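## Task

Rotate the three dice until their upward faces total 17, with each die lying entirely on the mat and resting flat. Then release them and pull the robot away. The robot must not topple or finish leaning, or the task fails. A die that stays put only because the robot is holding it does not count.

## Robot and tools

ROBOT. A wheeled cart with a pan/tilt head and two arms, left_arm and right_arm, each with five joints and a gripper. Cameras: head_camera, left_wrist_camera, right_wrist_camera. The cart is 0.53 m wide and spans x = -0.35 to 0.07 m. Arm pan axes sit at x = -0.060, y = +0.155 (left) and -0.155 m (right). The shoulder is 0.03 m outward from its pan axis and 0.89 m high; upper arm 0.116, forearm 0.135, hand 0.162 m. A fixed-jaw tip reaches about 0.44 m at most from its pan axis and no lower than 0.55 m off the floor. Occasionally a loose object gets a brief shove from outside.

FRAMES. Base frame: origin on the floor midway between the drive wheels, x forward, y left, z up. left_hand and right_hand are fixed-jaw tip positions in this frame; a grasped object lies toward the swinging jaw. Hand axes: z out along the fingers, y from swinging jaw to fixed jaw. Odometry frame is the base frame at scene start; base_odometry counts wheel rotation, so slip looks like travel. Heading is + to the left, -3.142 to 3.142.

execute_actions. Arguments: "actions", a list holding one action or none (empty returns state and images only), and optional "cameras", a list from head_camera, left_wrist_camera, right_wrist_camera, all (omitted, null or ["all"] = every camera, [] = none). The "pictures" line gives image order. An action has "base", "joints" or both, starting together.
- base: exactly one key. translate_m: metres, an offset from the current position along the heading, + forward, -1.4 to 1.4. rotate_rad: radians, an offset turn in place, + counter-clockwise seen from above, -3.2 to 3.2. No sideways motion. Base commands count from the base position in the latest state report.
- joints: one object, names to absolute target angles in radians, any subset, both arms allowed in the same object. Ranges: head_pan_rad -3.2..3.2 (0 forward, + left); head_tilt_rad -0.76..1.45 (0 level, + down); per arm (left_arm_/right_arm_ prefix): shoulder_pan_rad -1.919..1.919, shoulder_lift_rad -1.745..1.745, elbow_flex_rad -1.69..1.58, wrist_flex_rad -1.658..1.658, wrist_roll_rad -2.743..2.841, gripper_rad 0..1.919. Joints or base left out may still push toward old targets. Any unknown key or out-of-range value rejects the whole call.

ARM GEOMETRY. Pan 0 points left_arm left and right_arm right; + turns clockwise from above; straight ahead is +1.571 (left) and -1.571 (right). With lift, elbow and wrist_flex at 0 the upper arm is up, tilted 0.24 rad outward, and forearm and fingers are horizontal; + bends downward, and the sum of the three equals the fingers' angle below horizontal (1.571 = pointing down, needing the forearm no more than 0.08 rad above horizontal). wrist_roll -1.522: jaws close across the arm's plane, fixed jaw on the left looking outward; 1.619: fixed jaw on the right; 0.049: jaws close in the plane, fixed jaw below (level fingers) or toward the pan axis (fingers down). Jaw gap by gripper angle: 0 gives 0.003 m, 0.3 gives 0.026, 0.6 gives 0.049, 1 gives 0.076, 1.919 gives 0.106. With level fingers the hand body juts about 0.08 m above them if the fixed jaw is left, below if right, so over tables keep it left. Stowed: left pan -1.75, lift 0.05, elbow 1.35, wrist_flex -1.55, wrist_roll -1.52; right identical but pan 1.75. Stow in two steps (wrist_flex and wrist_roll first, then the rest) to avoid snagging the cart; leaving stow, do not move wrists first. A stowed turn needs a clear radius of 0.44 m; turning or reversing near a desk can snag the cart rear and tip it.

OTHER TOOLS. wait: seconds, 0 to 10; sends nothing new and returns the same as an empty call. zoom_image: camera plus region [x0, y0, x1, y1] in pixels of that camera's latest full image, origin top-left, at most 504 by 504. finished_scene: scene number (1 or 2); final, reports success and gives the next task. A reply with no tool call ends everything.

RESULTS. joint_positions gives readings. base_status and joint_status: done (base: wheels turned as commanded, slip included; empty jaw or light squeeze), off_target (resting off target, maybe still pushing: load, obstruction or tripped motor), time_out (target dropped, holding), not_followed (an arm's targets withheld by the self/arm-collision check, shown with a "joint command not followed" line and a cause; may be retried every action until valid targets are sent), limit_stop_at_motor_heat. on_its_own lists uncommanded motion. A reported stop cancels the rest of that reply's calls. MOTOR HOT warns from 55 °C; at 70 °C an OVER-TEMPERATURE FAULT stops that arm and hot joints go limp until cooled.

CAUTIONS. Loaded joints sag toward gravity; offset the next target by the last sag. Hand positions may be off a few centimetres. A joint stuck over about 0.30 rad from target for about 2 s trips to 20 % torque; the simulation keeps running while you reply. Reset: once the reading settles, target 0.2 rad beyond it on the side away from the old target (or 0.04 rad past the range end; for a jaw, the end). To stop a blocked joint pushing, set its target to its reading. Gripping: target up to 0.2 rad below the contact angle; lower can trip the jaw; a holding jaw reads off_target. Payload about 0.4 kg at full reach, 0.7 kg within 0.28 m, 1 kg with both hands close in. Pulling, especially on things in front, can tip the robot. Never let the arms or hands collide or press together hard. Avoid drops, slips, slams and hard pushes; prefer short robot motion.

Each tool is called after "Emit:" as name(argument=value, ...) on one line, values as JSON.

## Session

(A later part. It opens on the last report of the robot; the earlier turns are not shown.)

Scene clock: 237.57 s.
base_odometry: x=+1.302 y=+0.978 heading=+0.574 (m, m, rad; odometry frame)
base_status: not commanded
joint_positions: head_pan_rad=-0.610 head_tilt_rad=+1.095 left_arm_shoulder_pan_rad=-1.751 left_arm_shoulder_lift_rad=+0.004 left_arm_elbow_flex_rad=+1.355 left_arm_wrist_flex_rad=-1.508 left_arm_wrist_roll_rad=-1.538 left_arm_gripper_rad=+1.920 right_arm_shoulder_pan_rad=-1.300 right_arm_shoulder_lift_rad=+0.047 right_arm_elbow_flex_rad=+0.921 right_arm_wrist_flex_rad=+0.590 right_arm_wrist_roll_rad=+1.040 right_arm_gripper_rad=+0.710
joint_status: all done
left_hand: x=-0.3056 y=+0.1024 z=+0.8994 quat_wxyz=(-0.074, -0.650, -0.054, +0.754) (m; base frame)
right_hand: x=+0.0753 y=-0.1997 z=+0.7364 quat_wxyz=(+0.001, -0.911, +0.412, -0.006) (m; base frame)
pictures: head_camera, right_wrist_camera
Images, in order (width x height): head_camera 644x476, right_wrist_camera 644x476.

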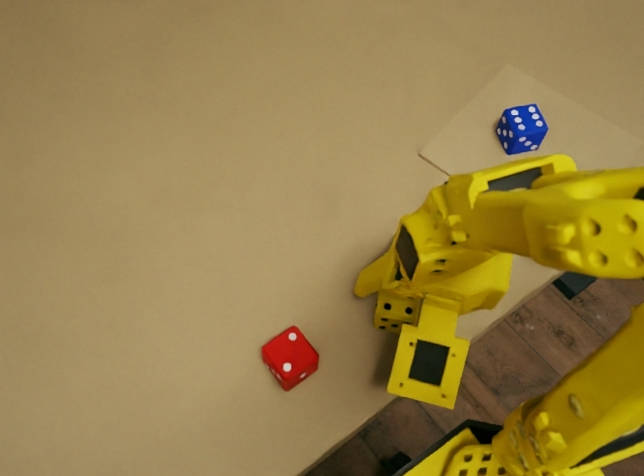

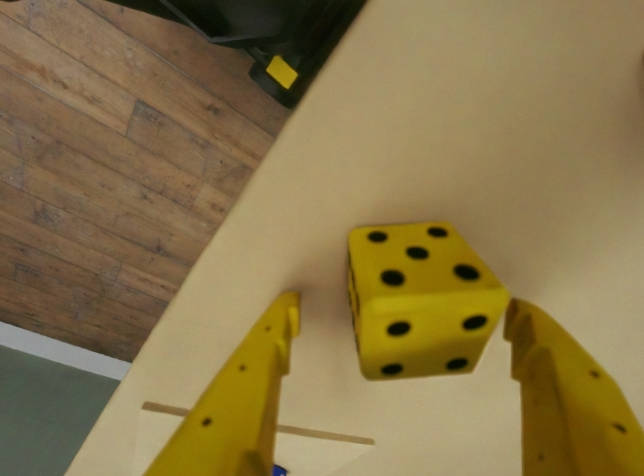

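Emit:
execute_actions(actions=[{"joints": {"right_arm_gripper_rad": 0.17}}], cameras=["right_wrist_camera"])

Scene clock: 240.67 s.
base_odometry: x=+1.302 y=+0.978 heading=+0.574 (m, m, rad; odometry frame)
base_status: not commanded
joint_positions: head_pan_rad=-0.610 head_tilt_rad=+1.095 left_arm_shoulder_pan_rad=-1.751 left_arm_shoulder_lift_rad=+0.004 left_arm_elbow_flex_rad=+1.355 left_arm_wrist_flex_rad=-1.508 left_arm_wrist_roll_rad=-1.538 left_arm_gripper_rad=+1.920 right_arm_shoulder_pan_rad=-1.302 right_arm_shoulder_lift_rad=+0.047 right_arm_elbow_flex_rad=+0.921 right_arm_wrist_flex_rad=+0.590 right_arm_wrist_roll_rad=+1.040 right_arm_gripper_rad=+0.365
joint_status: right_arm_gripper_rad off_target (ended at +0.365, target +0.170)
left_hand: x=-0.3056 y=+0.1024 z=+0.8994 quat_wxyz=(-0.074, -0.650, -0.054, +0.754) (m; base frame)
right_hand: x=+0.0754 y=-0.1995 z=+0.7364 quat_wxyz=(+0.001, -0.911, +0.412, -0.006) (m; base frame)
pictures: right_wrist_camera
Images, in order (width x height): right_wrist_camera 644x476.

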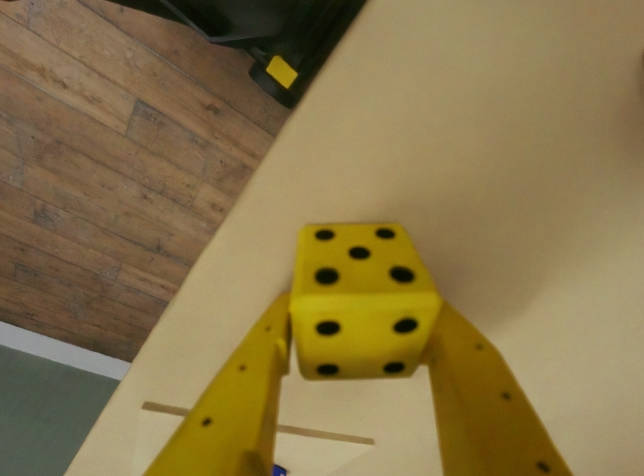

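Emit:
execute_actions(actions=[{"joints": {"right_arm_shoulder_lift_rad": 0.0, "right_arm_wrist_flex_rad": -0.86, "right_arm_wrist_roll_rad": -1.522, "right_arm_shoulder_pan_rad": -0.71, "head_pan_rad": -0.85, "head_tilt_rad": 1.0}}], cameras=[])

Emit:
execute_actions(actions=[{"joints": {"right_arm_shoulder_lift_rad": 0.54, "right_arm_elbow_flex_rad": 0.73, "right_arm_wrist_flex_rad": -0.82}}], cameras=["head_camera", "right_wrist_camera"])

Scene clock: 251.87 s.
base_odometry: x=+1.302 y=+0.978 heading=+0.574 (m, m, rad; odometry frame)
base_status: not commanded
joint_positions: head_pan_rad=-0.840 head_tilt_rad=+1.015 left_arm_shoulder_pan_rad=-1.751 left_arm_shoulder_lift_rad=+0.004 left_arm_elbow_flex_rad=+1.355 left_arm_wrist_flex_rad=-1.508 left_arm_wrist_roll_rad=-1.538 left_arm_gripper_rad=+1.920 right_arm_shoulder_pan_rad=-0.719 right_arm_shoulder_lift_rad=+0.034 right_arm_elbow_flex_rad=+0.923 right_arm_wrist_flex_rad=-0.841 right_arm_wrist_roll_rad=-1.513 right_arm_gripper_rad=+0.365
joint_status: all done
left_hand: x=-0.3056 y=+0.1024 z=+0.8994 quat_wxyz=(-0.074, -0.650, -0.054, +0.754) (m; base frame)
right_hand: x=+0.1457 y=-0.3784 z=+0.8794 quat_wxyz=(+0.604, +0.305, +0.682, -0.278) (m; base frame)
pictures: none
No camera images: the call's "cameras" was empty. Leave "cameras" out to get every camera's image.

Scene clock: 253.03 s.
base_odometry: x=+1.302 y=+0.978 heading=+0.574 (m, m, rad; odometry frame)
base_status: not commanded
joint_positions: head_pan_rad=-0.840 head_tilt_rad=+1.015 left_arm_shoulder_pan_rad=-1.751 left_arm_shoulder_lift_rad=+0.004 left_arm_elbow_flex_rad=+1.355 left_arm_wrist_flex_rad=-1.508 left_arm_wrist_roll_rad=-1.538 left_arm_gripper_rad=+1.920 right_arm_shoulder_pan_rad=-0.719 right_arm_shoulder_lift_rad=+0.556 right_arm_elbow_flex_rad=+0.759 right_arm_wrist_flex_rad=-0.821 right_arm_wrist_roll_rad=-1.513 right_arm_gripper_rad=+0.365
joint_status: all done
left_hand: x=-0.3056 y=+0.1024 z=+0.8994 quat_wxyz=(-0.074, -0.650, -0.054, +0.754) (m; base frame)
right_hand: x=+0.1394 y=-0.3712 z=+0.7694 quat_wxyz=(+0.466, +0.351, +0.783, -0.214) (m; base frame)
pictures: head_camera, right_wrist_camera
Images, in order (width x height): head_camera 644x476, right_wrist_camera 644x476.

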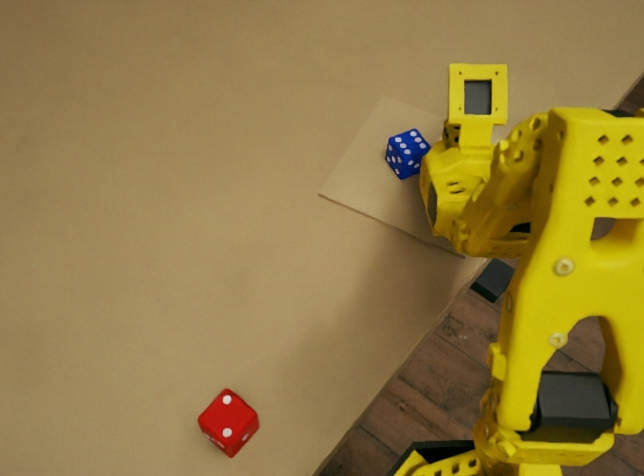

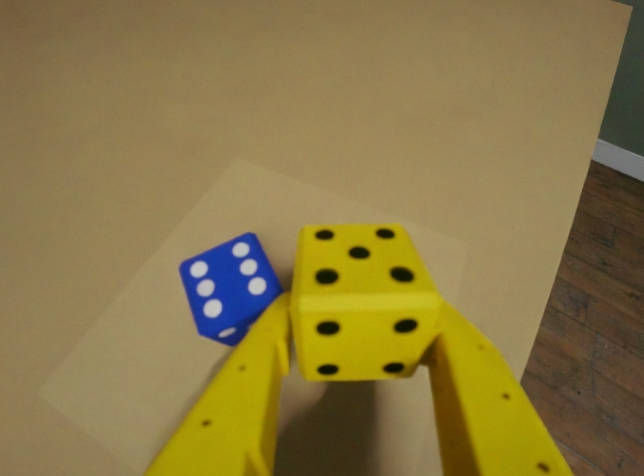

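Emit:
execute_actions(actions=[{"joints": {"right_arm_shoulder_lift_rad": 0.62, "right_arm_elbow_flex_rad": 0.895, "right_arm_wrist_flex_rad": -1.053, "right_arm_shoulder_pan_rad": -0.78}}], cameras=["head_camera", "right_wrist_camera"])

Scene clock: 270.17 s.
base_odometry: x=+1.302 y=+0.978 heading=+0.574 (m, m, rad; odometry frame)
base_status: not commanded
joint_positions: head_pan_rad=-0.840 head_tilt_rad=+1.015 left_arm_shoulder_pan_rad=-1.751 left_arm_shoulder_lift_rad=+0.004 left_arm_elbow_flex_rad=+1.355 left_arm_wrist_flex_rad=-1.508 left_arm_wrist_roll_rad=-1.538 left_arm_gripper_rad=+1.920 right_arm_shoulder_pan_rad=-0.771 right_arm_shoulder_lift_rad=+0.634 right_arm_elbow_flex_rad=+0.894 right_arm_wrist_flex_rad=-1.034 right_arm_wrist_roll_rad=-1.513 right_arm_gripper_rad=+0.365
joint_status: all done
left_hand: x=-0.3056 y=+0.1024 z=+0.8994 quat_wxyz=(-0.074, -0.650, -0.054, +0.754) (m; base frame)
right_hand: x=+0.1350 y=-0.3447 z=+0.7572 quat_wxyz=(+0.472, +0.331, +0.792, -0.202) (m; base frame)
pictures: head_camera, right_wrist_camera
Images, in order (width x height): head_camera 644x476, right_wrist_camera 644x476.

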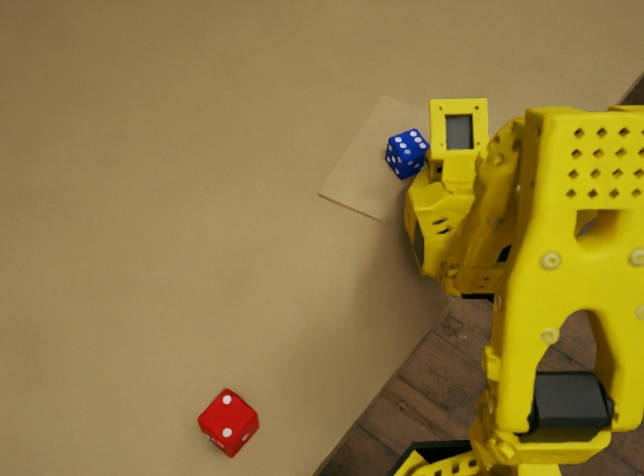

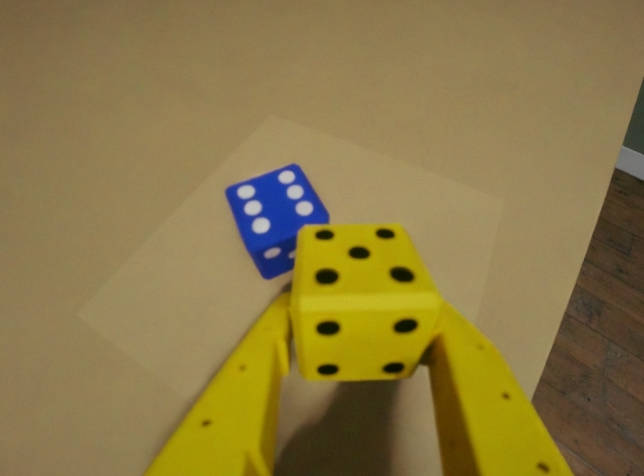

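Emit:
execute_actions(actions=[{"joints": {"right_arm_shoulder_lift_rad": 0.648}}], cameras=[])

Emit:
execute_actions(actions=[{"joints": {"right_arm_gripper_rad": 0.75}}], cameras=["right_wrist_camera"])

Scene clock: 300.23 s.
base_odometry: x=+1.302 y=+0.978 heading=+0.574 (m, m, rad; odometry frame)
base_status: not commanded
joint_positions: head_pan_rad=-0.840 head_tilt_rad=+1.015 left_arm_shoulder_pan_rad=-1.751 left_arm_shoulder_lift_rad=+0.004 left_arm_elbow_flex_rad=+1.355 left_arm_wrist_flex_rad=-1.508 left_arm_wrist_roll_rad=-1.538 left_arm_gripper_rad=+1.920 right_arm_shoulder_pan_rad=-0.771 right_arm_shoulder_lift_rad=+0.660 right_arm_elbow_flex_rad=+0.894 right_arm_wrist_flex_rad=-1.036 right_arm_wrist_roll_rad=-1.513 right_arm_gripper_rad=+0.365
joint_status: all done
left_hand: x=-0.3056 y=+0.1024 z=+0.8994 quat_wxyz=(-0.074, -0.650, -0.054, +0.754) (m; base frame)
right_hand: x=+0.1325 y=-0.3421 z=+0.7512 quat_wxyz=(+0.462, +0.333, +0.798, -0.198) (m; base frame)
pictures: none
No camera images: the call's "cameras" was empty. Leave "cameras" out to get every camera's image.

Scene clock: 301.07 s.
base_odometry: x=+1.302 y=+0.978 heading=+0.574 (m, m, rad; odometry frame)
base_status: not commanded
joint_positions: head_pan_rad=-0.840 head_tilt_rad=+1.015 left_arm_shoulder_pan_rad=-1.751 left_arm_shoulder_lift_rad=+0.004 left_arm_elbow_flex_rad=+1.355 left_arm_wrist_flex_rad=-1.508 left_arm_wrist_roll_rad=-1.538 left_arm_gripper_rad=+1.920 right_arm_shoulder_pan_rad=-0.771 right_arm_shoulder_lift_rad=+0.660 right_arm_elbow_flex_rad=+0.894 right_arm_wrist_flex_rad=-1.037 right_arm_wrist_roll_rad=-1.513 right_arm_gripper_rad=+0.739
joint_status: all done
left_hand: x=-0.3056 y=+0.1024 z=+0.8994 quat_wxyz=(-0.074, -0.650, -0.054, +0.754) (m; base frame)
right_hand: x=+0.1326 y=-0.3422 z=+0.7514 quat_wxyz=(+0.462, +0.333, +0.798, -0.198) (m; base frame)
pictures: right_wrist_camera
Images, in order (width x height): right_wrist_camera 644x476.

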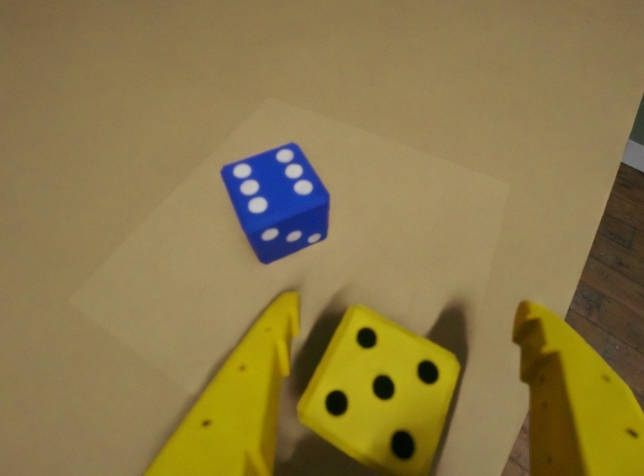

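Emit:
execute_actions(actions=[{"joints": {"right_arm_shoulder_lift_rad": 0.15}}], cameras=[])

Emit:
execute_actions(actions=[{"joints": {"right_arm_shoulder_pan_rad": -1.88, "right_arm_shoulder_lift_rad": -0.15, "right_arm_elbow_flex_rad": 0.70, "right_arm_wrist_flex_rad": 0.955, "right_arm_gripper_rad": 0.7, "head_pan_rad": -0.95, "head_tilt_rad": 0.95}}], cameras=["head_camera", "right_wrist_camera"])

Scene clock: 311.23 s.
base_odometry: x=+1.302 y=+0.978 heading=+0.574 (m, m, rad; odometry frame)
base_status: not commanded
joint_positions: head_pan_rad=-0.840 head_tilt_rad=+1.015 left_arm_shoulder_pan_rad=-1.751 left_arm_shoulder_lift_rad=+0.004 left_arm_elbow_flex_rad=+1.355 left_arm_wrist_flex_rad=-1.508 left_arm_wrist_roll_rad=-1.538 left_arm_gripper_rad=+1.920 right_arm_shoulder_pan_rad=-0.771 right_arm_shoulder_lift_rad=+0.191 right_arm_elbow_flex_rad=+0.897 right_arm_wrist_flex_rad=-1.037 right_arm_wrist_roll_rad=-1.513 right_arm_gripper_rad=+0.740
joint_status: all done
left_hand: x=-0.3056 y=+0.1024 z=+0.8994 quat_wxyz=(-0.074, -0.650, -0.054, +0.754) (m; base frame)
right_hand: x=+0.1593 y=-0.3697 z=+0.8738 quat_wxyz=(+0.634, +0.279, +0.669, -0.271) (m; base frame)
pictures: none
No camera images: the call's "cameras" was empty. Leave "cameras" out to get every camera's image.

Scene clock: 313.30 s.
base_odometry: x=+1.302 y=+0.978 heading=+0.574 (m, m, rad; odometry frame)
base_status: not commanded
joint_positions: head_pan_rad=-0.940 head_tilt_rad=+0.965 left_arm_shoulder_pan_rad=-1.751 left_arm_shoulder_lift_rad=+0.004 left_arm_elbow_flex_rad=+1.355 left_arm_wrist_flex_rad=-1.508 left_arm_wrist_roll_rad=-1.538 left_arm_gripper_rad=+1.920 right_arm_shoulder_pan_rad=-1.872 right_arm_shoulder_lift_rad=-0.119 right_arm_elbow_flex_rad=+0.731 right_arm_wrist_flex_rad=+0.949 right_arm_wrist_roll_rad=-1.513 right_arm_gripper_rad=+0.710
joint_status: all done
left_hand: x=-0.3056 y=+0.1024 z=+0.8994 quat_wxyz=(-0.074, -0.650, -0.054, +0.754) (m; base frame)
right_hand: x=+0.0900 y=-0.1003 z=+0.7753 quat_wxyz=(+0.005, -0.155, +0.988, +0.001) (m; base frame)
pictures: head_camera, right_wrist_camera
Images, in order (width x height): head_camera 644x476, right_wrist_camera 644x476.

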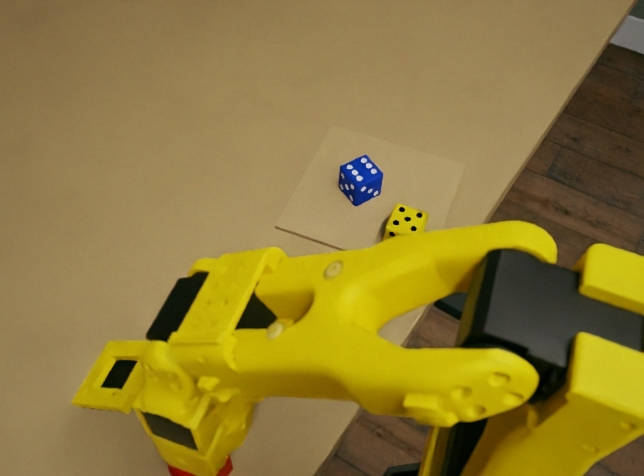

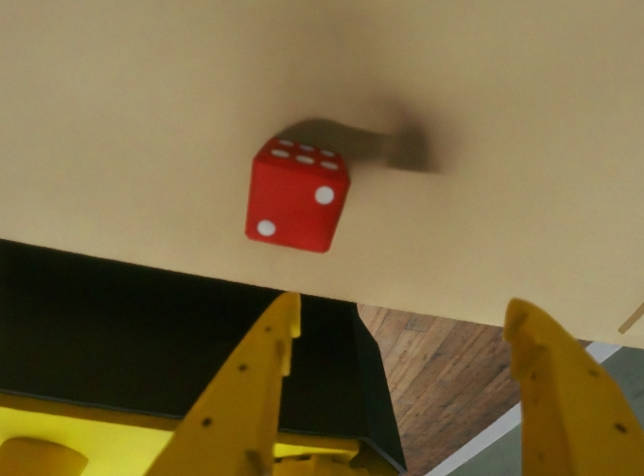

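Emit:
execute_actions(actions=[{"base": {"translate_m": -0.07}, "joints": {"right_arm_shoulder_pan_rad": -1.905, "right_arm_shoulder_lift_rad": 0.575, "right_arm_elbow_flex_rad": -0.323, "right_arm_wrist_flex_rad": 1.26, "right_arm_wrist_roll_rad": -1.78, "head_pan_rad": -0.85, "head_tilt_rad": 0.9}}], cameras=["head_camera", "right_wrist_camera"])

Scene clock: 335.23 s.
base_odometry: x=+1.244 y=+0.941 heading=+0.574 (m, m, rad; odometry frame)
base_status: done
joint_positions: head_pan_rad=-0.860 head_tilt_rad=+0.915 left_arm_shoulder_pan_rad=-1.751 left_arm_shoulder_lift_rad=+0.004 left_arm_elbow_flex_rad=+1.355 left_arm_wrist_flex_rad=-1.508 left_arm_wrist_roll_rad=-1.538 left_arm_gripper_rad=+1.920 right_arm_shoulder_pan_rad=-1.897 right_arm_shoulder_lift_rad=+0.594 right_arm_elbow_flex_rad=-0.288 right_arm_wrist_flex_rad=+1.254 right_arm_wrist_roll_rad=-1.770 right_arm_gripper_rad=+0.710
joint_status: all done
left_hand: x=-0.3056 y=+0.1024 z=+0.8994 quat_wxyz=(-0.074, -0.650, -0.054, +0.754) (m; base frame)
right_hand: x=+0.1745 y=-0.0678 z=+0.7753 quat_wxyz=(+0.005, -0.039, +0.999, +0.001) (m; base frame)
pictures: head_camera, right_wrist_camera
Images, in order (width x height): head_camera 644x476, right_wrist_camera 644x476.

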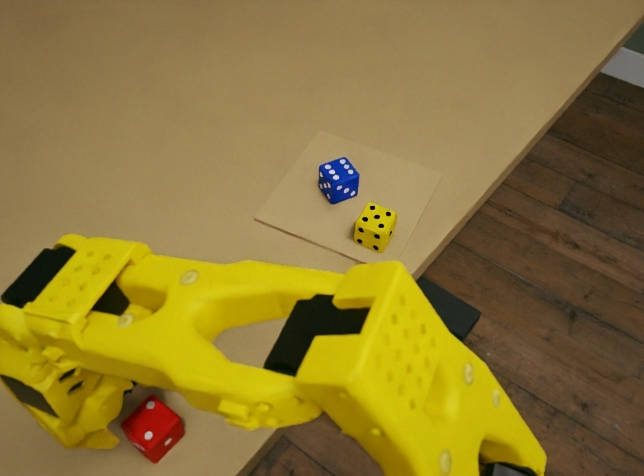

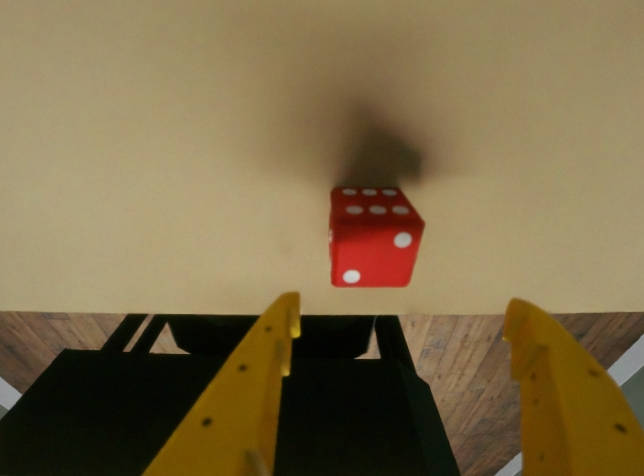

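Emit:
execute_actions(actions=[{"joints": {"right_arm_shoulder_lift_rad": 0.724, "right_arm_elbow_flex_rad": -0.24, "right_arm_wrist_flex_rad": 1.058}}], cameras=["right_wrist_camera"])

Scene clock: 340.57 s.
base_odometry: x=+1.244 y=+0.941 heading=+0.574 (m, m, rad; odometry frame)
base_status: not commanded
joint_positions: head_pan_rad=-0.860 head_tilt_rad=+0.915 left_arm_shoulder_pan_rad=-1.751 left_arm_shoulder_lift_rad=+0.004 left_arm_elbow_flex_rad=+1.355 left_arm_wrist_flex_rad=-1.508 left_arm_wrist_roll_rad=-1.538 left_arm_gripper_rad=+1.920 right_arm_shoulder_pan_rad=-1.897 right_arm_shoulder_lift_rad=+0.746 right_arm_elbow_flex_rad=-0.237 right_arm_wrist_flex_rad=+1.064 right_arm_wrist_roll_rad=-1.770 right_arm_gripper_rad=+0.710
joint_status: all done
left_hand: x=-0.3056 y=+0.1024 z=+0.8994 quat_wxyz=(-0.074, -0.650, -0.054, +0.754) (m; base frame)
right_hand: x=+0.1735 y=-0.0681 z=+0.7359 quat_wxyz=(-0.001, -0.039, +0.999, +0.000) (m; base frame)
pictures: right_wrist_camera
Images, in order (width x height): right_wrist_camera 644x476.

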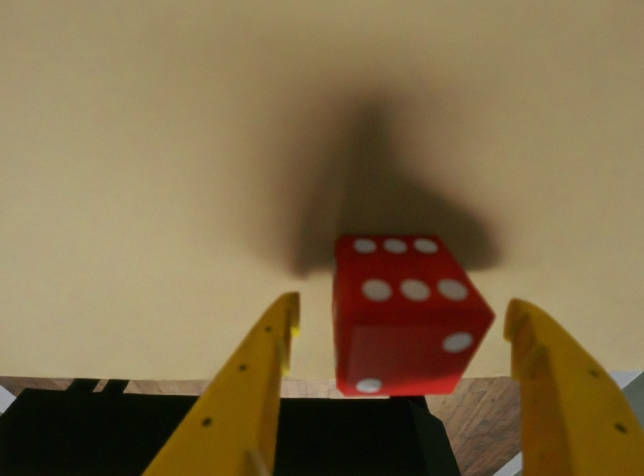

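Emit:
execute_actions(actions=[{"joints": {"right_arm_gripper_rad": 0.17}}], cameras=["head_camera", "right_wrist_camera"])

Scene clock: 342.73 s.
base_odometry: x=+1.244 y=+0.941 heading=+0.574 (m, m, rad; odometry frame)
base_status: not commanded
joint_positions: head_pan_rad=-0.860 head_tilt_rad=+0.915 left_arm_shoulder_pan_rad=-1.751 left_arm_shoulder_lift_rad=+0.004 left_arm_elbow_flex_rad=+1.355 left_arm_wrist_flex_rad=-1.508 left_arm_wrist_roll_rad=-1.538 left_arm_gripper_rad=+1.920 right_arm_shoulder_pan_rad=-1.897 right_arm_shoulder_lift_rad=+0.746 right_arm_elbow_flex_rad=-0.237 right_arm_wrist_flex_rad=+1.064 right_arm_wrist_roll_rad=-1.770 right_arm_gripper_rad=+0.365
joint_status: right_arm_gripper_rad off_target (ended at +0.365, target +0.170)
left_hand: x=-0.3056 y=+0.1024 z=+0.8994 quat_wxyz=(-0.074, -0.650, -0.054, +0.754) (m; base frame)
right_hand: x=+0.1735 y=-0.0681 z=+0.7359 quat_wxyz=(-0.001, -0.039, +0.999, +0.000) (m; base frame)
pictures: head_camera, right_wrist_camera
Images, in order (width x height): head_camera 644x476, right_wrist_camera 644x476.

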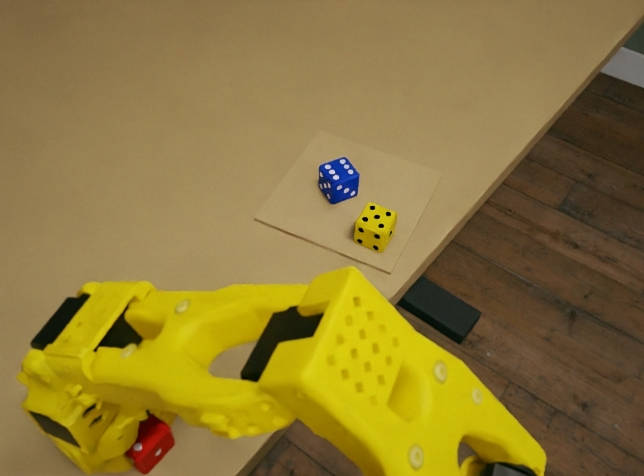

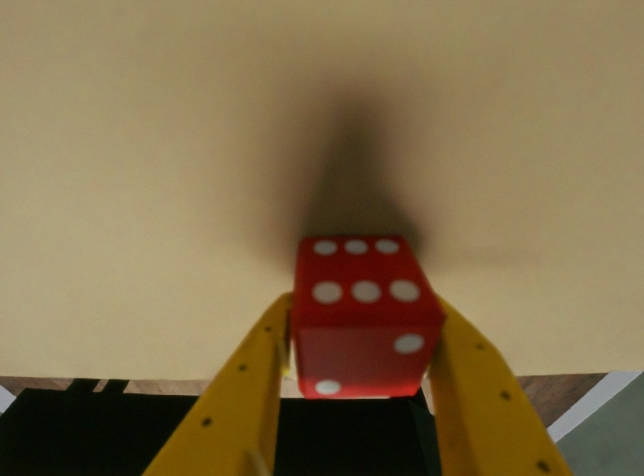

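Emit:
zoom_image(camera="head_camera", region=[230, 110, 470, 290])

Region (230, 110, 470, 290) of head_camera's 644x476 image, scaled by 2.100; it fills the top 378 rows of this view, and the rest is white.

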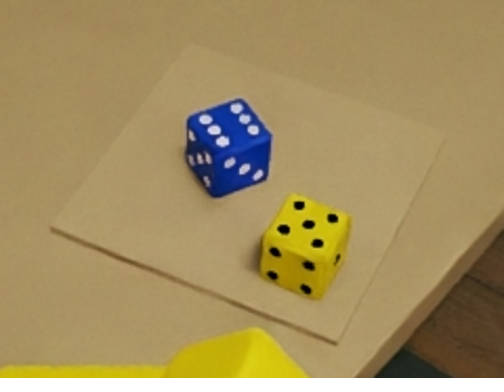

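Emit:
execute_actions(actions=[{"base": {"translate_m": 0.07}, "joints": {"right_arm_shoulder_lift_rad": 0.15, "right_arm_wrist_flex_rad": -0.60, "right_arm_wrist_roll_rad": -1.522, "right_arm_shoulder_pan_rad": -1.03}}], cameras=[])

Emit:
execute_actions(actions=[{"joints": {"right_arm_shoulder_lift_rad": 0.40, "right_arm_elbow_flex_rad": 0.665, "right_arm_wrist_flex_rad": -0.60}}], cameras=["head_camera", "right_wrist_camera"])

Scene clock: 371.27 s.
base_odometry: x=+1.302 y=+0.978 heading=+0.574 (m, m, rad; odometry frame)
base_status: done
joint_positions: head_pan_rad=-0.860 head_tilt_rad=+0.915 left_arm_shoulder_pan_rad=-1.751 left_arm_shoulder_lift_rad=+0.004 left_arm_elbow_flex_rad=+1.355 left_arm_wrist_flex_rad=-1.508 left_arm_wrist_roll_rad=-1.538 left_arm_gripper_rad=+1.920 right_arm_shoulder_pan_rad=-1.038 right_arm_shoulder_lift_rad=+0.205 right_arm_elbow_flex_rad=-0.229 right_arm_wrist_flex_rad=-0.583 right_arm_wrist_roll_rad=-1.531 right_arm_gripper_rad=+0.365
joint_status: all done
left_hand: x=-0.3056 y=+0.1024 z=+0.8994 quat_wxyz=(-0.074, -0.650, -0.054, +0.754) (m; base frame)
right_hand: x=+0.2430 y=-0.3248 z=+1.0986 quat_wxyz=(+0.856, +0.124, +0.446, -0.230) (m; base frame)
pictures: none
No camera images: the call's "cameras" was empty. Leave "cameras" out to get every camera's image.

Scene clock: 372.57 s.
base_odometry: x=+1.302 y=+0.978 heading=+0.574 (m, m, rad; odometry frame)
base_status: not commanded
joint_positions: head_pan_rad=-0.860 head_tilt_rad=+0.915 left_arm_shoulder_pan_rad=-1.751 left_arm_shoulder_lift_rad=+0.004 left_arm_elbow_flex_rad=+1.355 left_arm_wrist_flex_rad=-1.508 left_arm_wrist_roll_rad=-1.538 left_arm_gripper_rad=+1.920 right_arm_shoulder_pan_rad=-1.038 right_arm_shoulder_lift_rad=+0.426 right_arm_elbow_flex_rad=+0.668 right_arm_wrist_flex_rad=-0.586 right_arm_wrist_roll_rad=-1.531 right_arm_gripper_rad=+0.365
joint_status: all done
left_hand: x=-0.3056 y=+0.1024 z=+0.8994 quat_wxyz=(-0.074, -0.650, -0.054, +0.754) (m; base frame)
right_hand: x=+0.2102 y=-0.3055 z=+0.7894 quat_wxyz=(+0.490, +0.231, +0.830, -0.131) (m; base frame)
pictures: head_camera, right_wrist_camera
Images, in order (width x height): head_camera 644x476, right_wrist_camera 644x476.

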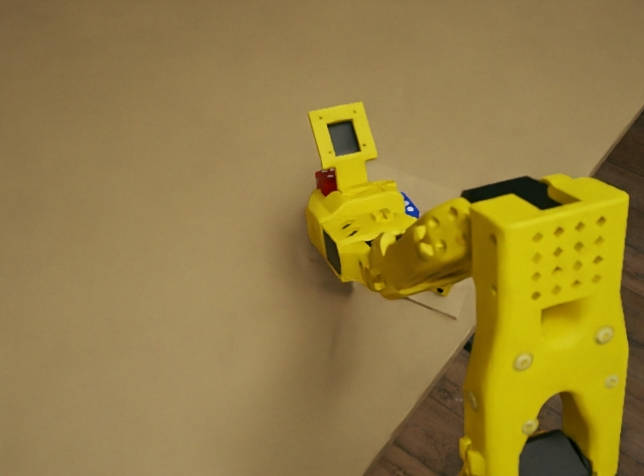

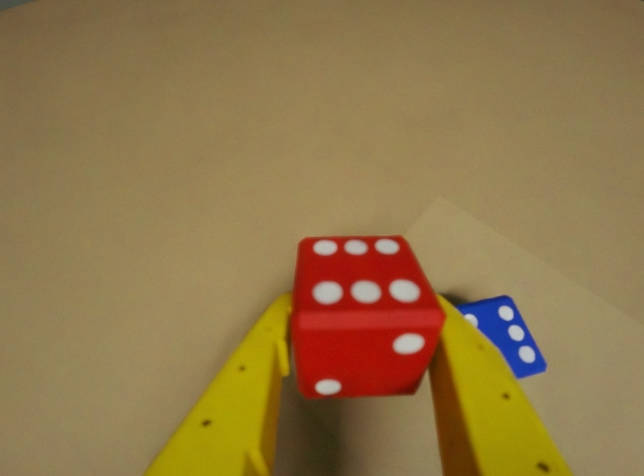

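Emit:
execute_actions(actions=[{"joints": {"right_arm_shoulder_lift_rad": 0.669, "right_arm_elbow_flex_rad": 0.58, "right_arm_wrist_flex_rad": -0.818, "right_arm_shoulder_pan_rad": -0.99}}], cameras=["head_camera", "right_wrist_camera"])

Scene clock: 382.33 s.
base_odometry: x=+1.302 y=+0.978 heading=+0.574 (m, m, rad; odometry frame)
base_status: not commanded
joint_positions: head_pan_rad=-0.860 head_tilt_rad=+0.915 left_arm_shoulder_pan_rad=-1.751 left_arm_shoulder_lift_rad=+0.004 left_arm_elbow_flex_rad=+1.355 left_arm_wrist_flex_rad=-1.508 left_arm_wrist_roll_rad=-1.538 left_arm_gripper_rad=+1.920 right_arm_shoulder_pan_rad=-0.998 right_arm_shoulder_lift_rad=+0.688 right_arm_elbow_flex_rad=+0.610 right_arm_wrist_flex_rad=-0.800 right_arm_wrist_roll_rad=-1.531 right_arm_gripper_rad=+0.365
joint_status: all done
left_hand: x=-0.3056 y=+0.1024 z=+0.8994 quat_wxyz=(-0.074, -0.650, -0.054, +0.754) (m; base frame)
right_hand: x=+0.2012 y=-0.3143 z=+0.7579 quat_wxyz=(+0.491, +0.247, +0.823, -0.142) (m; base frame)
pictures: head_camera, right_wrist_camera
Images, in order (width x height): head_camera 644x476, right_wrist_camera 644x476.

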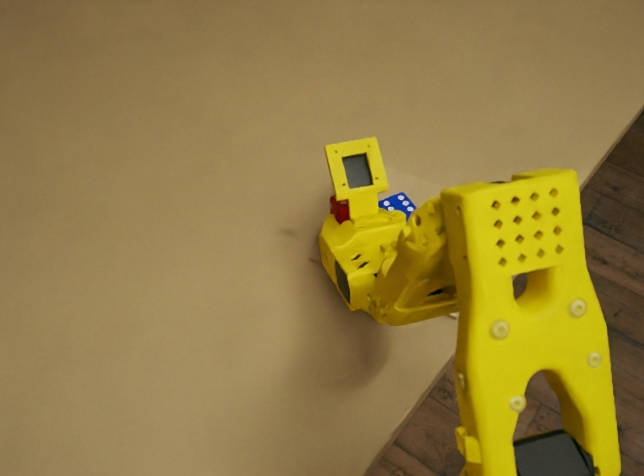

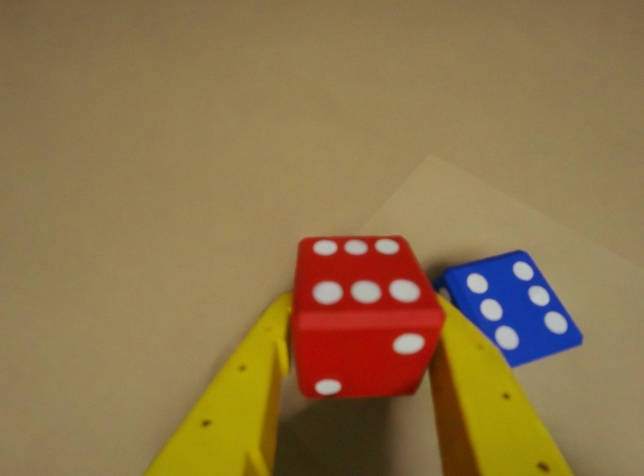

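Emit:
execute_actions(actions=[{"joints": {"right_arm_shoulder_lift_rad": 0.697}}], cameras=[])

Emit:
execute_actions(actions=[{"joints": {"right_arm_gripper_rad": 0.55}}], cameras=["right_wrist_camera"])

Scene clock: 390.73 s.
base_odometry: x=+1.302 y=+0.978 heading=+0.574 (m, m, rad; odometry frame)
base_status: not commanded
joint_positions: head_pan_rad=-0.860 head_tilt_rad=+0.915 left_arm_shoulder_pan_rad=-1.751 left_arm_shoulder_lift_rad=+0.004 left_arm_elbow_flex_rad=+1.355 left_arm_wrist_flex_rad=-1.508 left_arm_wrist_roll_rad=-1.538 left_arm_gripper_rad=+1.920 right_arm_shoulder_pan_rad=-0.998 right_arm_shoulder_lift_rad=+0.714 right_arm_elbow_flex_rad=+0.608 right_arm_wrist_flex_rad=-0.800 right_arm_wrist_roll_rad=-1.531 right_arm_gripper_rad=+0.365
joint_status: all done
left_hand: x=-0.3056 y=+0.1024 z=+0.8994 quat_wxyz=(-0.074, -0.650, -0.054, +0.754) (m; base frame)
right_hand: x=+0.1984 y=-0.3125 z=+0.7510 quat_wxyz=(+0.481, +0.248, +0.829, -0.139) (m; base frame)
pictures: none
No camera images: the call's "cameras" was empty. Leave "cameras" out to get every camera's image.

Scene clock: 391.47 s.
base_odometry: x=+1.302 y=+0.978 heading=+0.574 (m, m, rad; odometry frame)
base_status: not commanded
joint_positions: head_pan_rad=-0.860 head_tilt_rad=+0.915 left_arm_shoulder_pan_rad=-1.751 left_arm_shoulder_lift_rad=+0.004 left_arm_elbow_flex_rad=+1.355 left_arm_wrist_flex_rad=-1.508 left_arm_wrist_roll_rad=-1.538 left_arm_gripper_rad=+1.920 right_arm_shoulder_pan_rad=-0.998 right_arm_shoulder_lift_rad=+0.714 right_arm_elbow_flex_rad=+0.607 right_arm_wrist_flex_rad=-0.803 right_arm_wrist_roll_rad=-1.531 right_arm_gripper_rad=+0.539
joint_status: all done
left_hand: x=-0.3056 y=+0.1024 z=+0.8994 quat_wxyz=(-0.074, -0.650, -0.054, +0.754) (m; base frame)
right_hand: x=+0.1989 y=-0.3128 z=+0.7517 quat_wxyz=(+0.483, +0.248, +0.828, -0.140) (m; base frame)
pictures: right_wrist_camera
Images, in order (width x height): right_wrist_camera 644x476.

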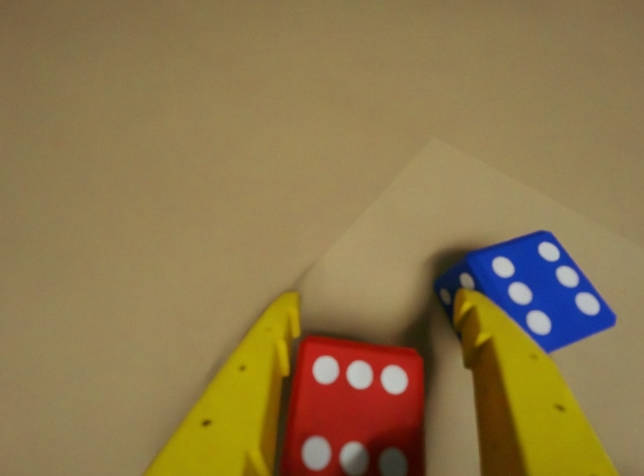

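Emit:
execute_actions(actions=[{"joints": {"right_arm_shoulder_lift_rad": 0.1}}], cameras=[])

Emit:
execute_actions(actions=[{"joints": {"right_arm_shoulder_pan_rad": -1.85, "right_arm_shoulder_lift_rad": -0.3, "head_pan_rad": -0.95, "head_tilt_rad": 0.95}}], cameras=["head_camera"])

Scene clock: 396.20 s.
base_odometry: x=+1.302 y=+0.978 heading=+0.574 (m, m, rad; odometry frame)
base_status: not commanded
joint_positions: head_pan_rad=-0.860 head_tilt_rad=+0.915 left_arm_shoulder_pan_rad=-1.751 left_arm_shoulder_lift_rad=+0.004 left_arm_elbow_flex_rad=+1.355 left_arm_wrist_flex_rad=-1.508 left_arm_wrist_roll_rad=-1.538 left_arm_gripper_rad=+1.920 right_arm_shoulder_pan_rad=-0.998 right_arm_shoulder_lift_rad=+0.145 right_arm_elbow_flex_rad=+0.607 right_arm_wrist_flex_rad=-0.803 right_arm_wrist_roll_rad=-1.531 right_arm_gripper_rad=+0.540
joint_status: all done
left_hand: x=-0.3056 y=+0.1024 z=+0.8994 quat_wxyz=(-0.074, -0.650, -0.054, +0.754) (m; base frame)
right_hand: x=+0.2272 y=-0.3311 z=+0.9211 quat_wxyz=(+0.696, +0.198, +0.660, -0.202) (m; base frame)
pictures: none
No camera images: the call's "cameras" was empty. Leave "cameras" out to get every camera's image.

Scene clock: 397.57 s.
base_odometry: x=+1.302 y=+0.978 heading=+0.574 (m, m, rad; odometry frame)
base_status: not commanded
joint_positions: head_pan_rad=-0.940 head_tilt_rad=+0.945 left_arm_shoulder_pan_rad=-1.751 left_arm_shoulder_lift_rad=+0.004 left_arm_elbow_flex_rad=+1.355 left_arm_wrist_flex_rad=-1.508 left_arm_wrist_roll_rad=-1.538 left_arm_gripper_rad=+1.920 right_arm_shoulder_pan_rad=-1.842 right_arm_shoulder_lift_rad=-0.262 right_arm_elbow_flex_rad=+0.607 right_arm_wrist_flex_rad=-0.803 right_arm_wrist_roll_rad=-1.531 right_arm_gripper_rad=+0.540
joint_status: all done
left_hand: x=-0.3056 y=+0.1024 z=+0.8994 quat_wxyz=(-0.074, -0.650, -0.054, +0.754) (m; base frame)
right_hand: x=+0.2281 y=-0.0670 z=+1.0400 quat_wxyz=(+0.841, -0.069, +0.524, +0.118) (m; base frame)
pictures: head_camera
Images, in order (width x height): head_camera 644x476.

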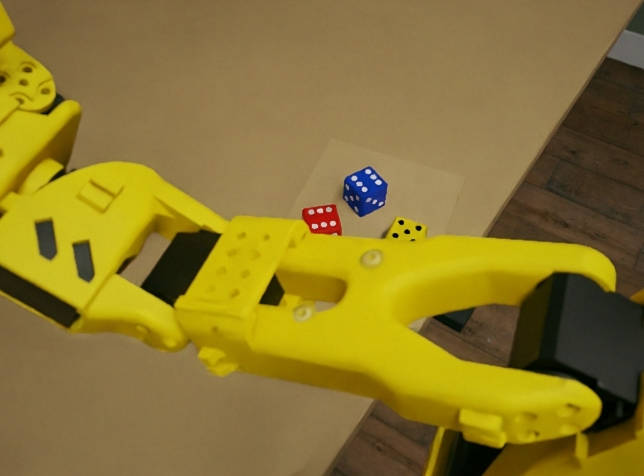

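Emit:
execute_actions(actions=[{"joints": {"right_arm_shoulder_lift_rad": 0.65, "right_arm_elbow_flex_rad": -0.3}}], cameras=["head_camera"])

Scene clock: 404.30 s.
base_odometry: x=+1.302 y=+0.978 heading=+0.574 (m, m, rad; odometry frame)
base_status: not commanded
joint_positions: head_pan_rad=-0.940 head_tilt_rad=+0.945 left_arm_shoulder_pan_rad=-1.751 left_arm_shoulder_lift_rad=+0.004 left_arm_elbow_flex_rad=+1.355 left_arm_wrist_flex_rad=-1.508 left_arm_wrist_roll_rad=-1.538 left_arm_gripper_rad=+1.920 right_arm_shoulder_pan_rad=-1.842 right_arm_shoulder_lift_rad=+0.676 right_arm_elbow_flex_rad=-0.258 right_arm_wrist_flex_rad=-0.803 right_arm_wrist_roll_rad=-1.531 right_arm_gripper_rad=+0.540
joint_status: all done
left_hand: x=-0.3056 y=+0.1024 z=+0.8994 quat_wxyz=(-0.074, -0.650, -0.054, +0.754) (m; base frame)
right_hand: x=+0.3204 y=-0.0414 z=+0.9747 quat_wxyz=(+0.821, -0.073, +0.554, +0.116) (m; base frame)
pictures: head_camera
Images, in order (width x height): head_camera 644x476.

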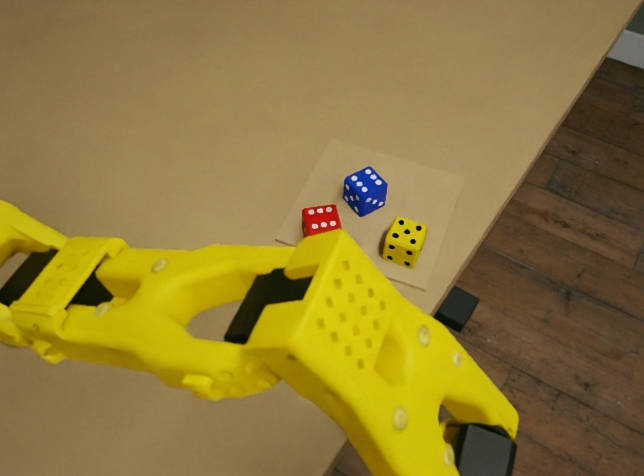

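Emit:
execute_actions(actions=[{"joints": {"right_arm_shoulder_pan_rad": -1.0, "right_arm_shoulder_lift_rad": 0.56, "right_arm_elbow_flex_rad": -0.51, "right_arm_wrist_flex_rad": 1.45, "right_arm_gripper_rad": 0.7}}], cameras=["head_camera", "right_wrist_camera"])

Scene clock: 414.03 s.
base_odometry: x=+1.302 y=+0.978 heading=+0.574 (m, m, rad; odometry frame)
base_status: not commanded
joint_positions: head_pan_rad=-0.940 head_tilt_rad=+0.945 left_arm_shoulder_pan_rad=-1.751 left_arm_shoulder_lift_rad=+0.004 left_arm_elbow_flex_rad=+1.355 left_arm_wrist_flex_rad=-1.508 left_arm_wrist_roll_rad=-1.538 left_arm_gripper_rad=+1.920 right_arm_shoulder_pan_rad=-1.007 right_arm_shoulder_lift_rad=+0.616 right_arm_elbow_flex_rad=-0.473 right_arm_wrist_flex_rad=+1.443 right_arm_wrist_roll_rad=-1.531 right_arm_gripper_rad=+0.690
joint_status: all done
left_hand: x=-0.3056 y=+0.1024 z=+0.8994 quat_wxyz=(-0.074, -0.650, -0.054, +0.754) (m; base frame)
right_hand: x=+0.1555 y=-0.2821 z=+0.7952 quat_wxyz=(-0.007, +0.282, +0.959, +0.002) (m; base frame)
pictures: head_camera, right_wrist_camera
Images, in order (width x height): head_camera 644x476, right_wrist_camera 644x476.

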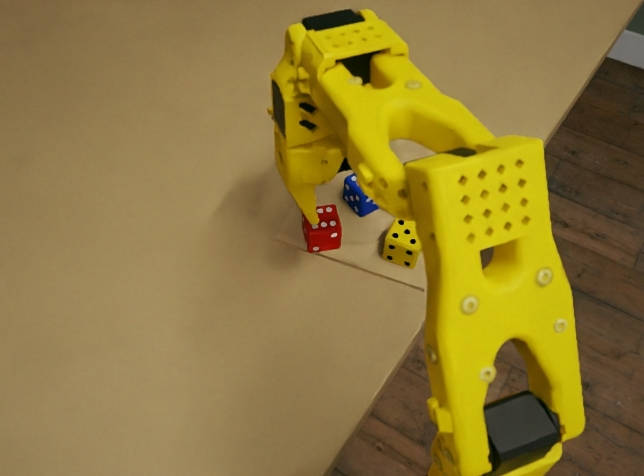

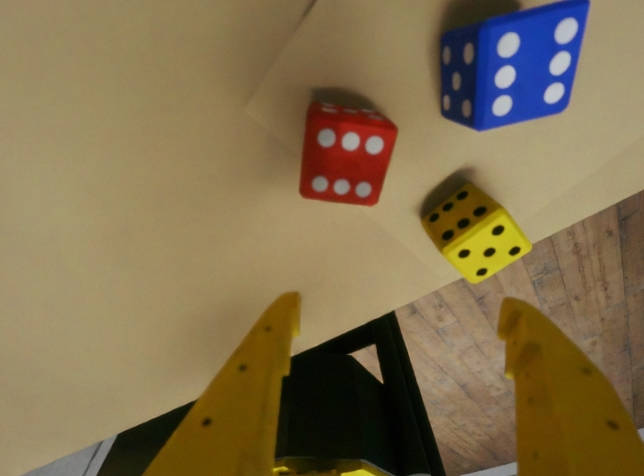

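Emit:
execute_actions(actions=[{"joints": {"right_arm_shoulder_lift_rad": 0.80, "right_arm_elbow_flex_rad": -0.64, "right_arm_wrist_flex_rad": 1.344, "right_arm_wrist_roll_rad": 0.05}}], cameras=["head_camera", "right_wrist_camera"])

Scene clock: 446.87 s.
base_odometry: x=+1.302 y=+0.978 heading=+0.574 (m, m, rad; odometry frame)
base_status: not commanded
joint_positions: head_pan_rad=-0.940 head_tilt_rad=+0.945 left_arm_shoulder_pan_rad=-1.751 left_arm_shoulder_lift_rad=+0.004 left_arm_elbow_flex_rad=+1.355 left_arm_wrist_flex_rad=-1.508 left_arm_wrist_roll_rad=-1.538 left_arm_gripper_rad=+1.920 right_arm_shoulder_pan_rad=-1.007 right_arm_shoulder_lift_rad=+0.823 right_arm_elbow_flex_rad=-0.605 right_arm_wrist_flex_rad=+1.351 right_arm_wrist_roll_rad=+0.040 right_arm_gripper_rad=+0.690
joint_status: all done
left_hand: x=-0.3056 y=+0.1024 z=+0.8994 quat_wxyz=(-0.074, -0.650, -0.054, +0.754) (m; base frame)
right_hand: x=+0.1573 y=-0.2927 z=+0.7654 quat_wxyz=(+0.001, -0.479, +0.878, -0.001) (m; base frame)
pictures: head_camera, right_wrist_camera
Images, in order (width x height): head_camera 644x476, right_wrist_camera 644x476.

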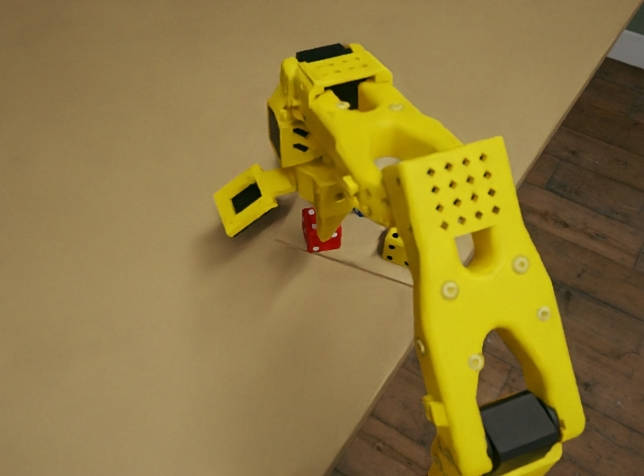

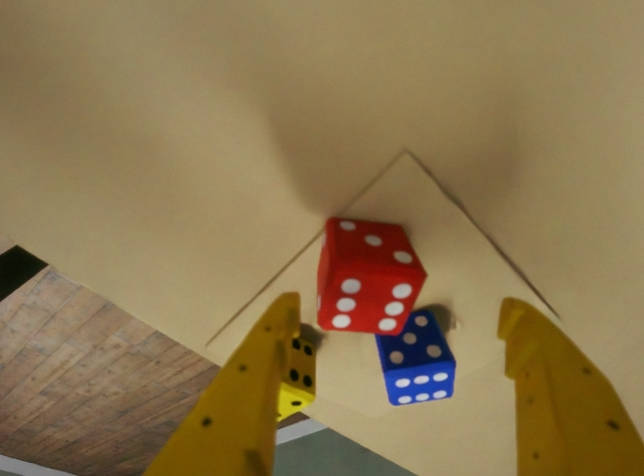

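Emit:
execute_actions(actions=[{"joints": {"right_arm_shoulder_lift_rad": 0.857, "right_arm_elbow_flex_rad": -0.487, "right_arm_wrist_flex_rad": 1.17, "right_arm_shoulder_pan_rad": -0.975}}], cameras=["right_wrist_camera"])

Scene clock: 453.97 s.
base_odometry: x=+1.302 y=+0.978 heading=+0.574 (m, m, rad; odometry frame)
base_status: not commanded
joint_positions: head_pan_rad=-0.940 head_tilt_rad=+0.945 left_arm_shoulder_pan_rad=-1.751 left_arm_shoulder_lift_rad=+0.004 left_arm_elbow_flex_rad=+1.355 left_arm_wrist_flex_rad=-1.508 left_arm_wrist_roll_rad=-1.538 left_arm_gripper_rad=+1.920 right_arm_shoulder_pan_rad=-0.984 right_arm_shoulder_lift_rad=+0.883 right_arm_elbow_flex_rad=-0.484 right_arm_wrist_flex_rad=+1.178 right_arm_wrist_roll_rad=+0.040 right_arm_gripper_rad=+0.690
joint_status: all done
left_hand: x=-0.3056 y=+0.1024 z=+0.8994 quat_wxyz=(-0.074, -0.650, -0.054, +0.754) (m; base frame)
right_hand: x=+0.1502 y=-0.2952 z=+0.7358 quat_wxyz=(-0.001, -0.468, +0.883, +0.002) (m; base frame)
pictures: right_wrist_camera
Images, in order (width x height): right_wrist_camera 644x476.

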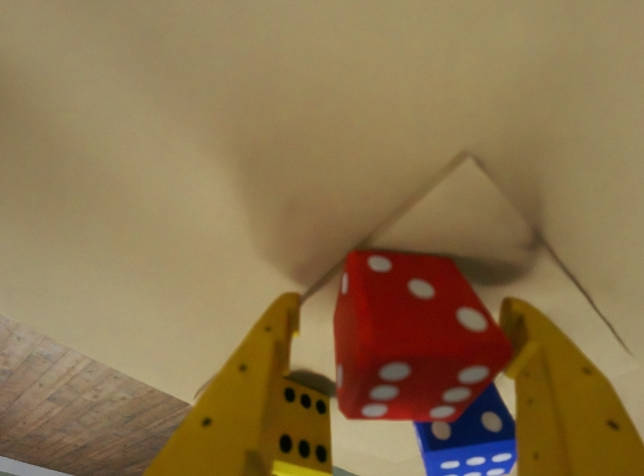

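Emit:
execute_actions(actions=[{"joints": {"right_arm_gripper_rad": 0.17}}], cameras=["right_wrist_camera"])

Scene clock: 456.37 s.
base_odometry: x=+1.302 y=+0.978 heading=+0.574 (m, m, rad; odometry frame)
base_status: not commanded
joint_positions: head_pan_rad=-0.940 head_tilt_rad=+0.945 left_arm_shoulder_pan_rad=-1.751 left_arm_shoulder_lift_rad=+0.004 left_arm_elbow_flex_rad=+1.355 left_arm_wrist_flex_rad=-1.508 left_arm_wrist_roll_rad=-1.538 left_arm_gripper_rad=+1.920 right_arm_shoulder_pan_rad=-0.984 right_arm_shoulder_lift_rad=+0.883 right_arm_elbow_flex_rad=-0.484 right_arm_wrist_flex_rad=+1.178 right_arm_wrist_roll_rad=+0.040 right_arm_gripper_rad=+0.365
joint_status: right_arm_gripper_rad off_target (ended at +0.365, target +0.170)
left_hand: x=-0.3056 y=+0.1024 z=+0.8994 quat_wxyz=(-0.074, -0.650, -0.054, +0.754) (m; base frame)
right_hand: x=+0.1502 y=-0.2952 z=+0.7358 quat_wxyz=(-0.001, -0.468, +0.883, +0.002) (m; base frame)
pictures: right_wrist_camera
Images, in order (width x height): right_wrist_camera 644x476.

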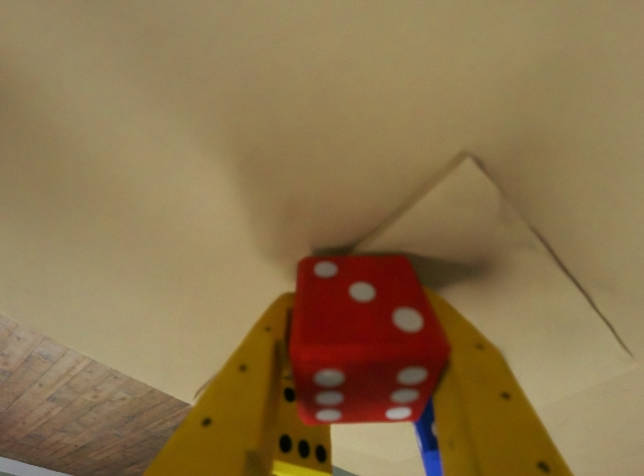

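Emit:
execute_actions(actions=[{"joints": {"right_arm_shoulder_lift_rad": 0.86, "right_arm_elbow_flex_rad": -0.66, "right_arm_wrist_flex_rad": 1.15, "right_arm_shoulder_pan_rad": -0.955, "right_arm_wrist_roll_rad": 0.66}}], cameras=["head_camera", "right_wrist_camera"])

Scene clock: 467.70 s.
base_odometry: x=+1.302 y=+0.978 heading=+0.574 (m, m, rad; odometry frame)
base_status: not commanded
joint_positions: head_pan_rad=-0.940 head_tilt_rad=+0.945 left_arm_shoulder_pan_rad=-1.751 left_arm_shoulder_lift_rad=+0.004 left_arm_elbow_flex_rad=+1.355 left_arm_wrist_flex_rad=-1.508 left_arm_wrist_roll_rad=-1.538 left_arm_gripper_rad=+1.920 right_arm_shoulder_pan_rad=-0.963 right_arm_shoulder_lift_rad=+0.887 right_arm_elbow_flex_rad=-0.620 right_arm_wrist_flex_rad=+1.158 right_arm_wrist_roll_rad=+0.650 right_arm_gripper_rad=+0.365
joint_status: all done
left_hand: x=-0.3056 y=+0.1024 z=+0.8994 quat_wxyz=(-0.074, -0.650, -0.054, +0.754) (m; base frame)
right_hand: x=+0.1703 y=-0.3212 z=+0.7531 quat_wxyz=(+0.013, -0.703, +0.708, -0.072) (m; base frame)
pictures: head_camera, right_wrist_camera
Images, in order (width x height): head_camera 644x476, right_wrist_camera 644x476.

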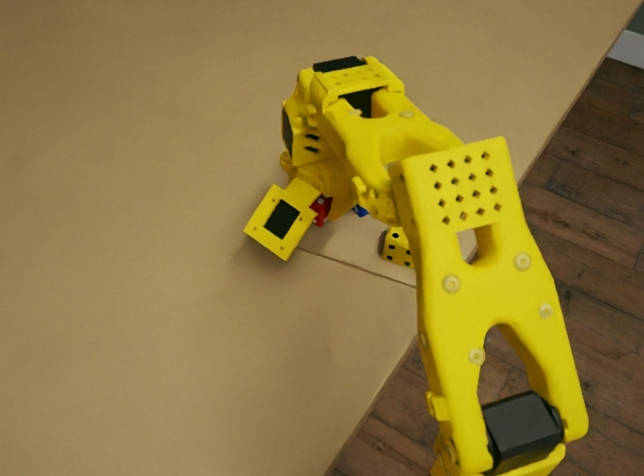

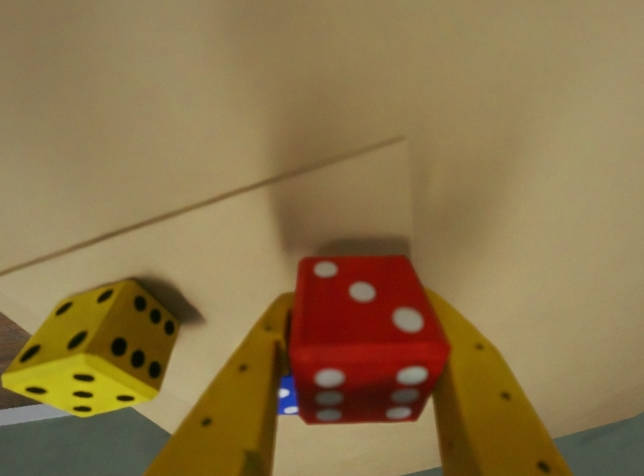

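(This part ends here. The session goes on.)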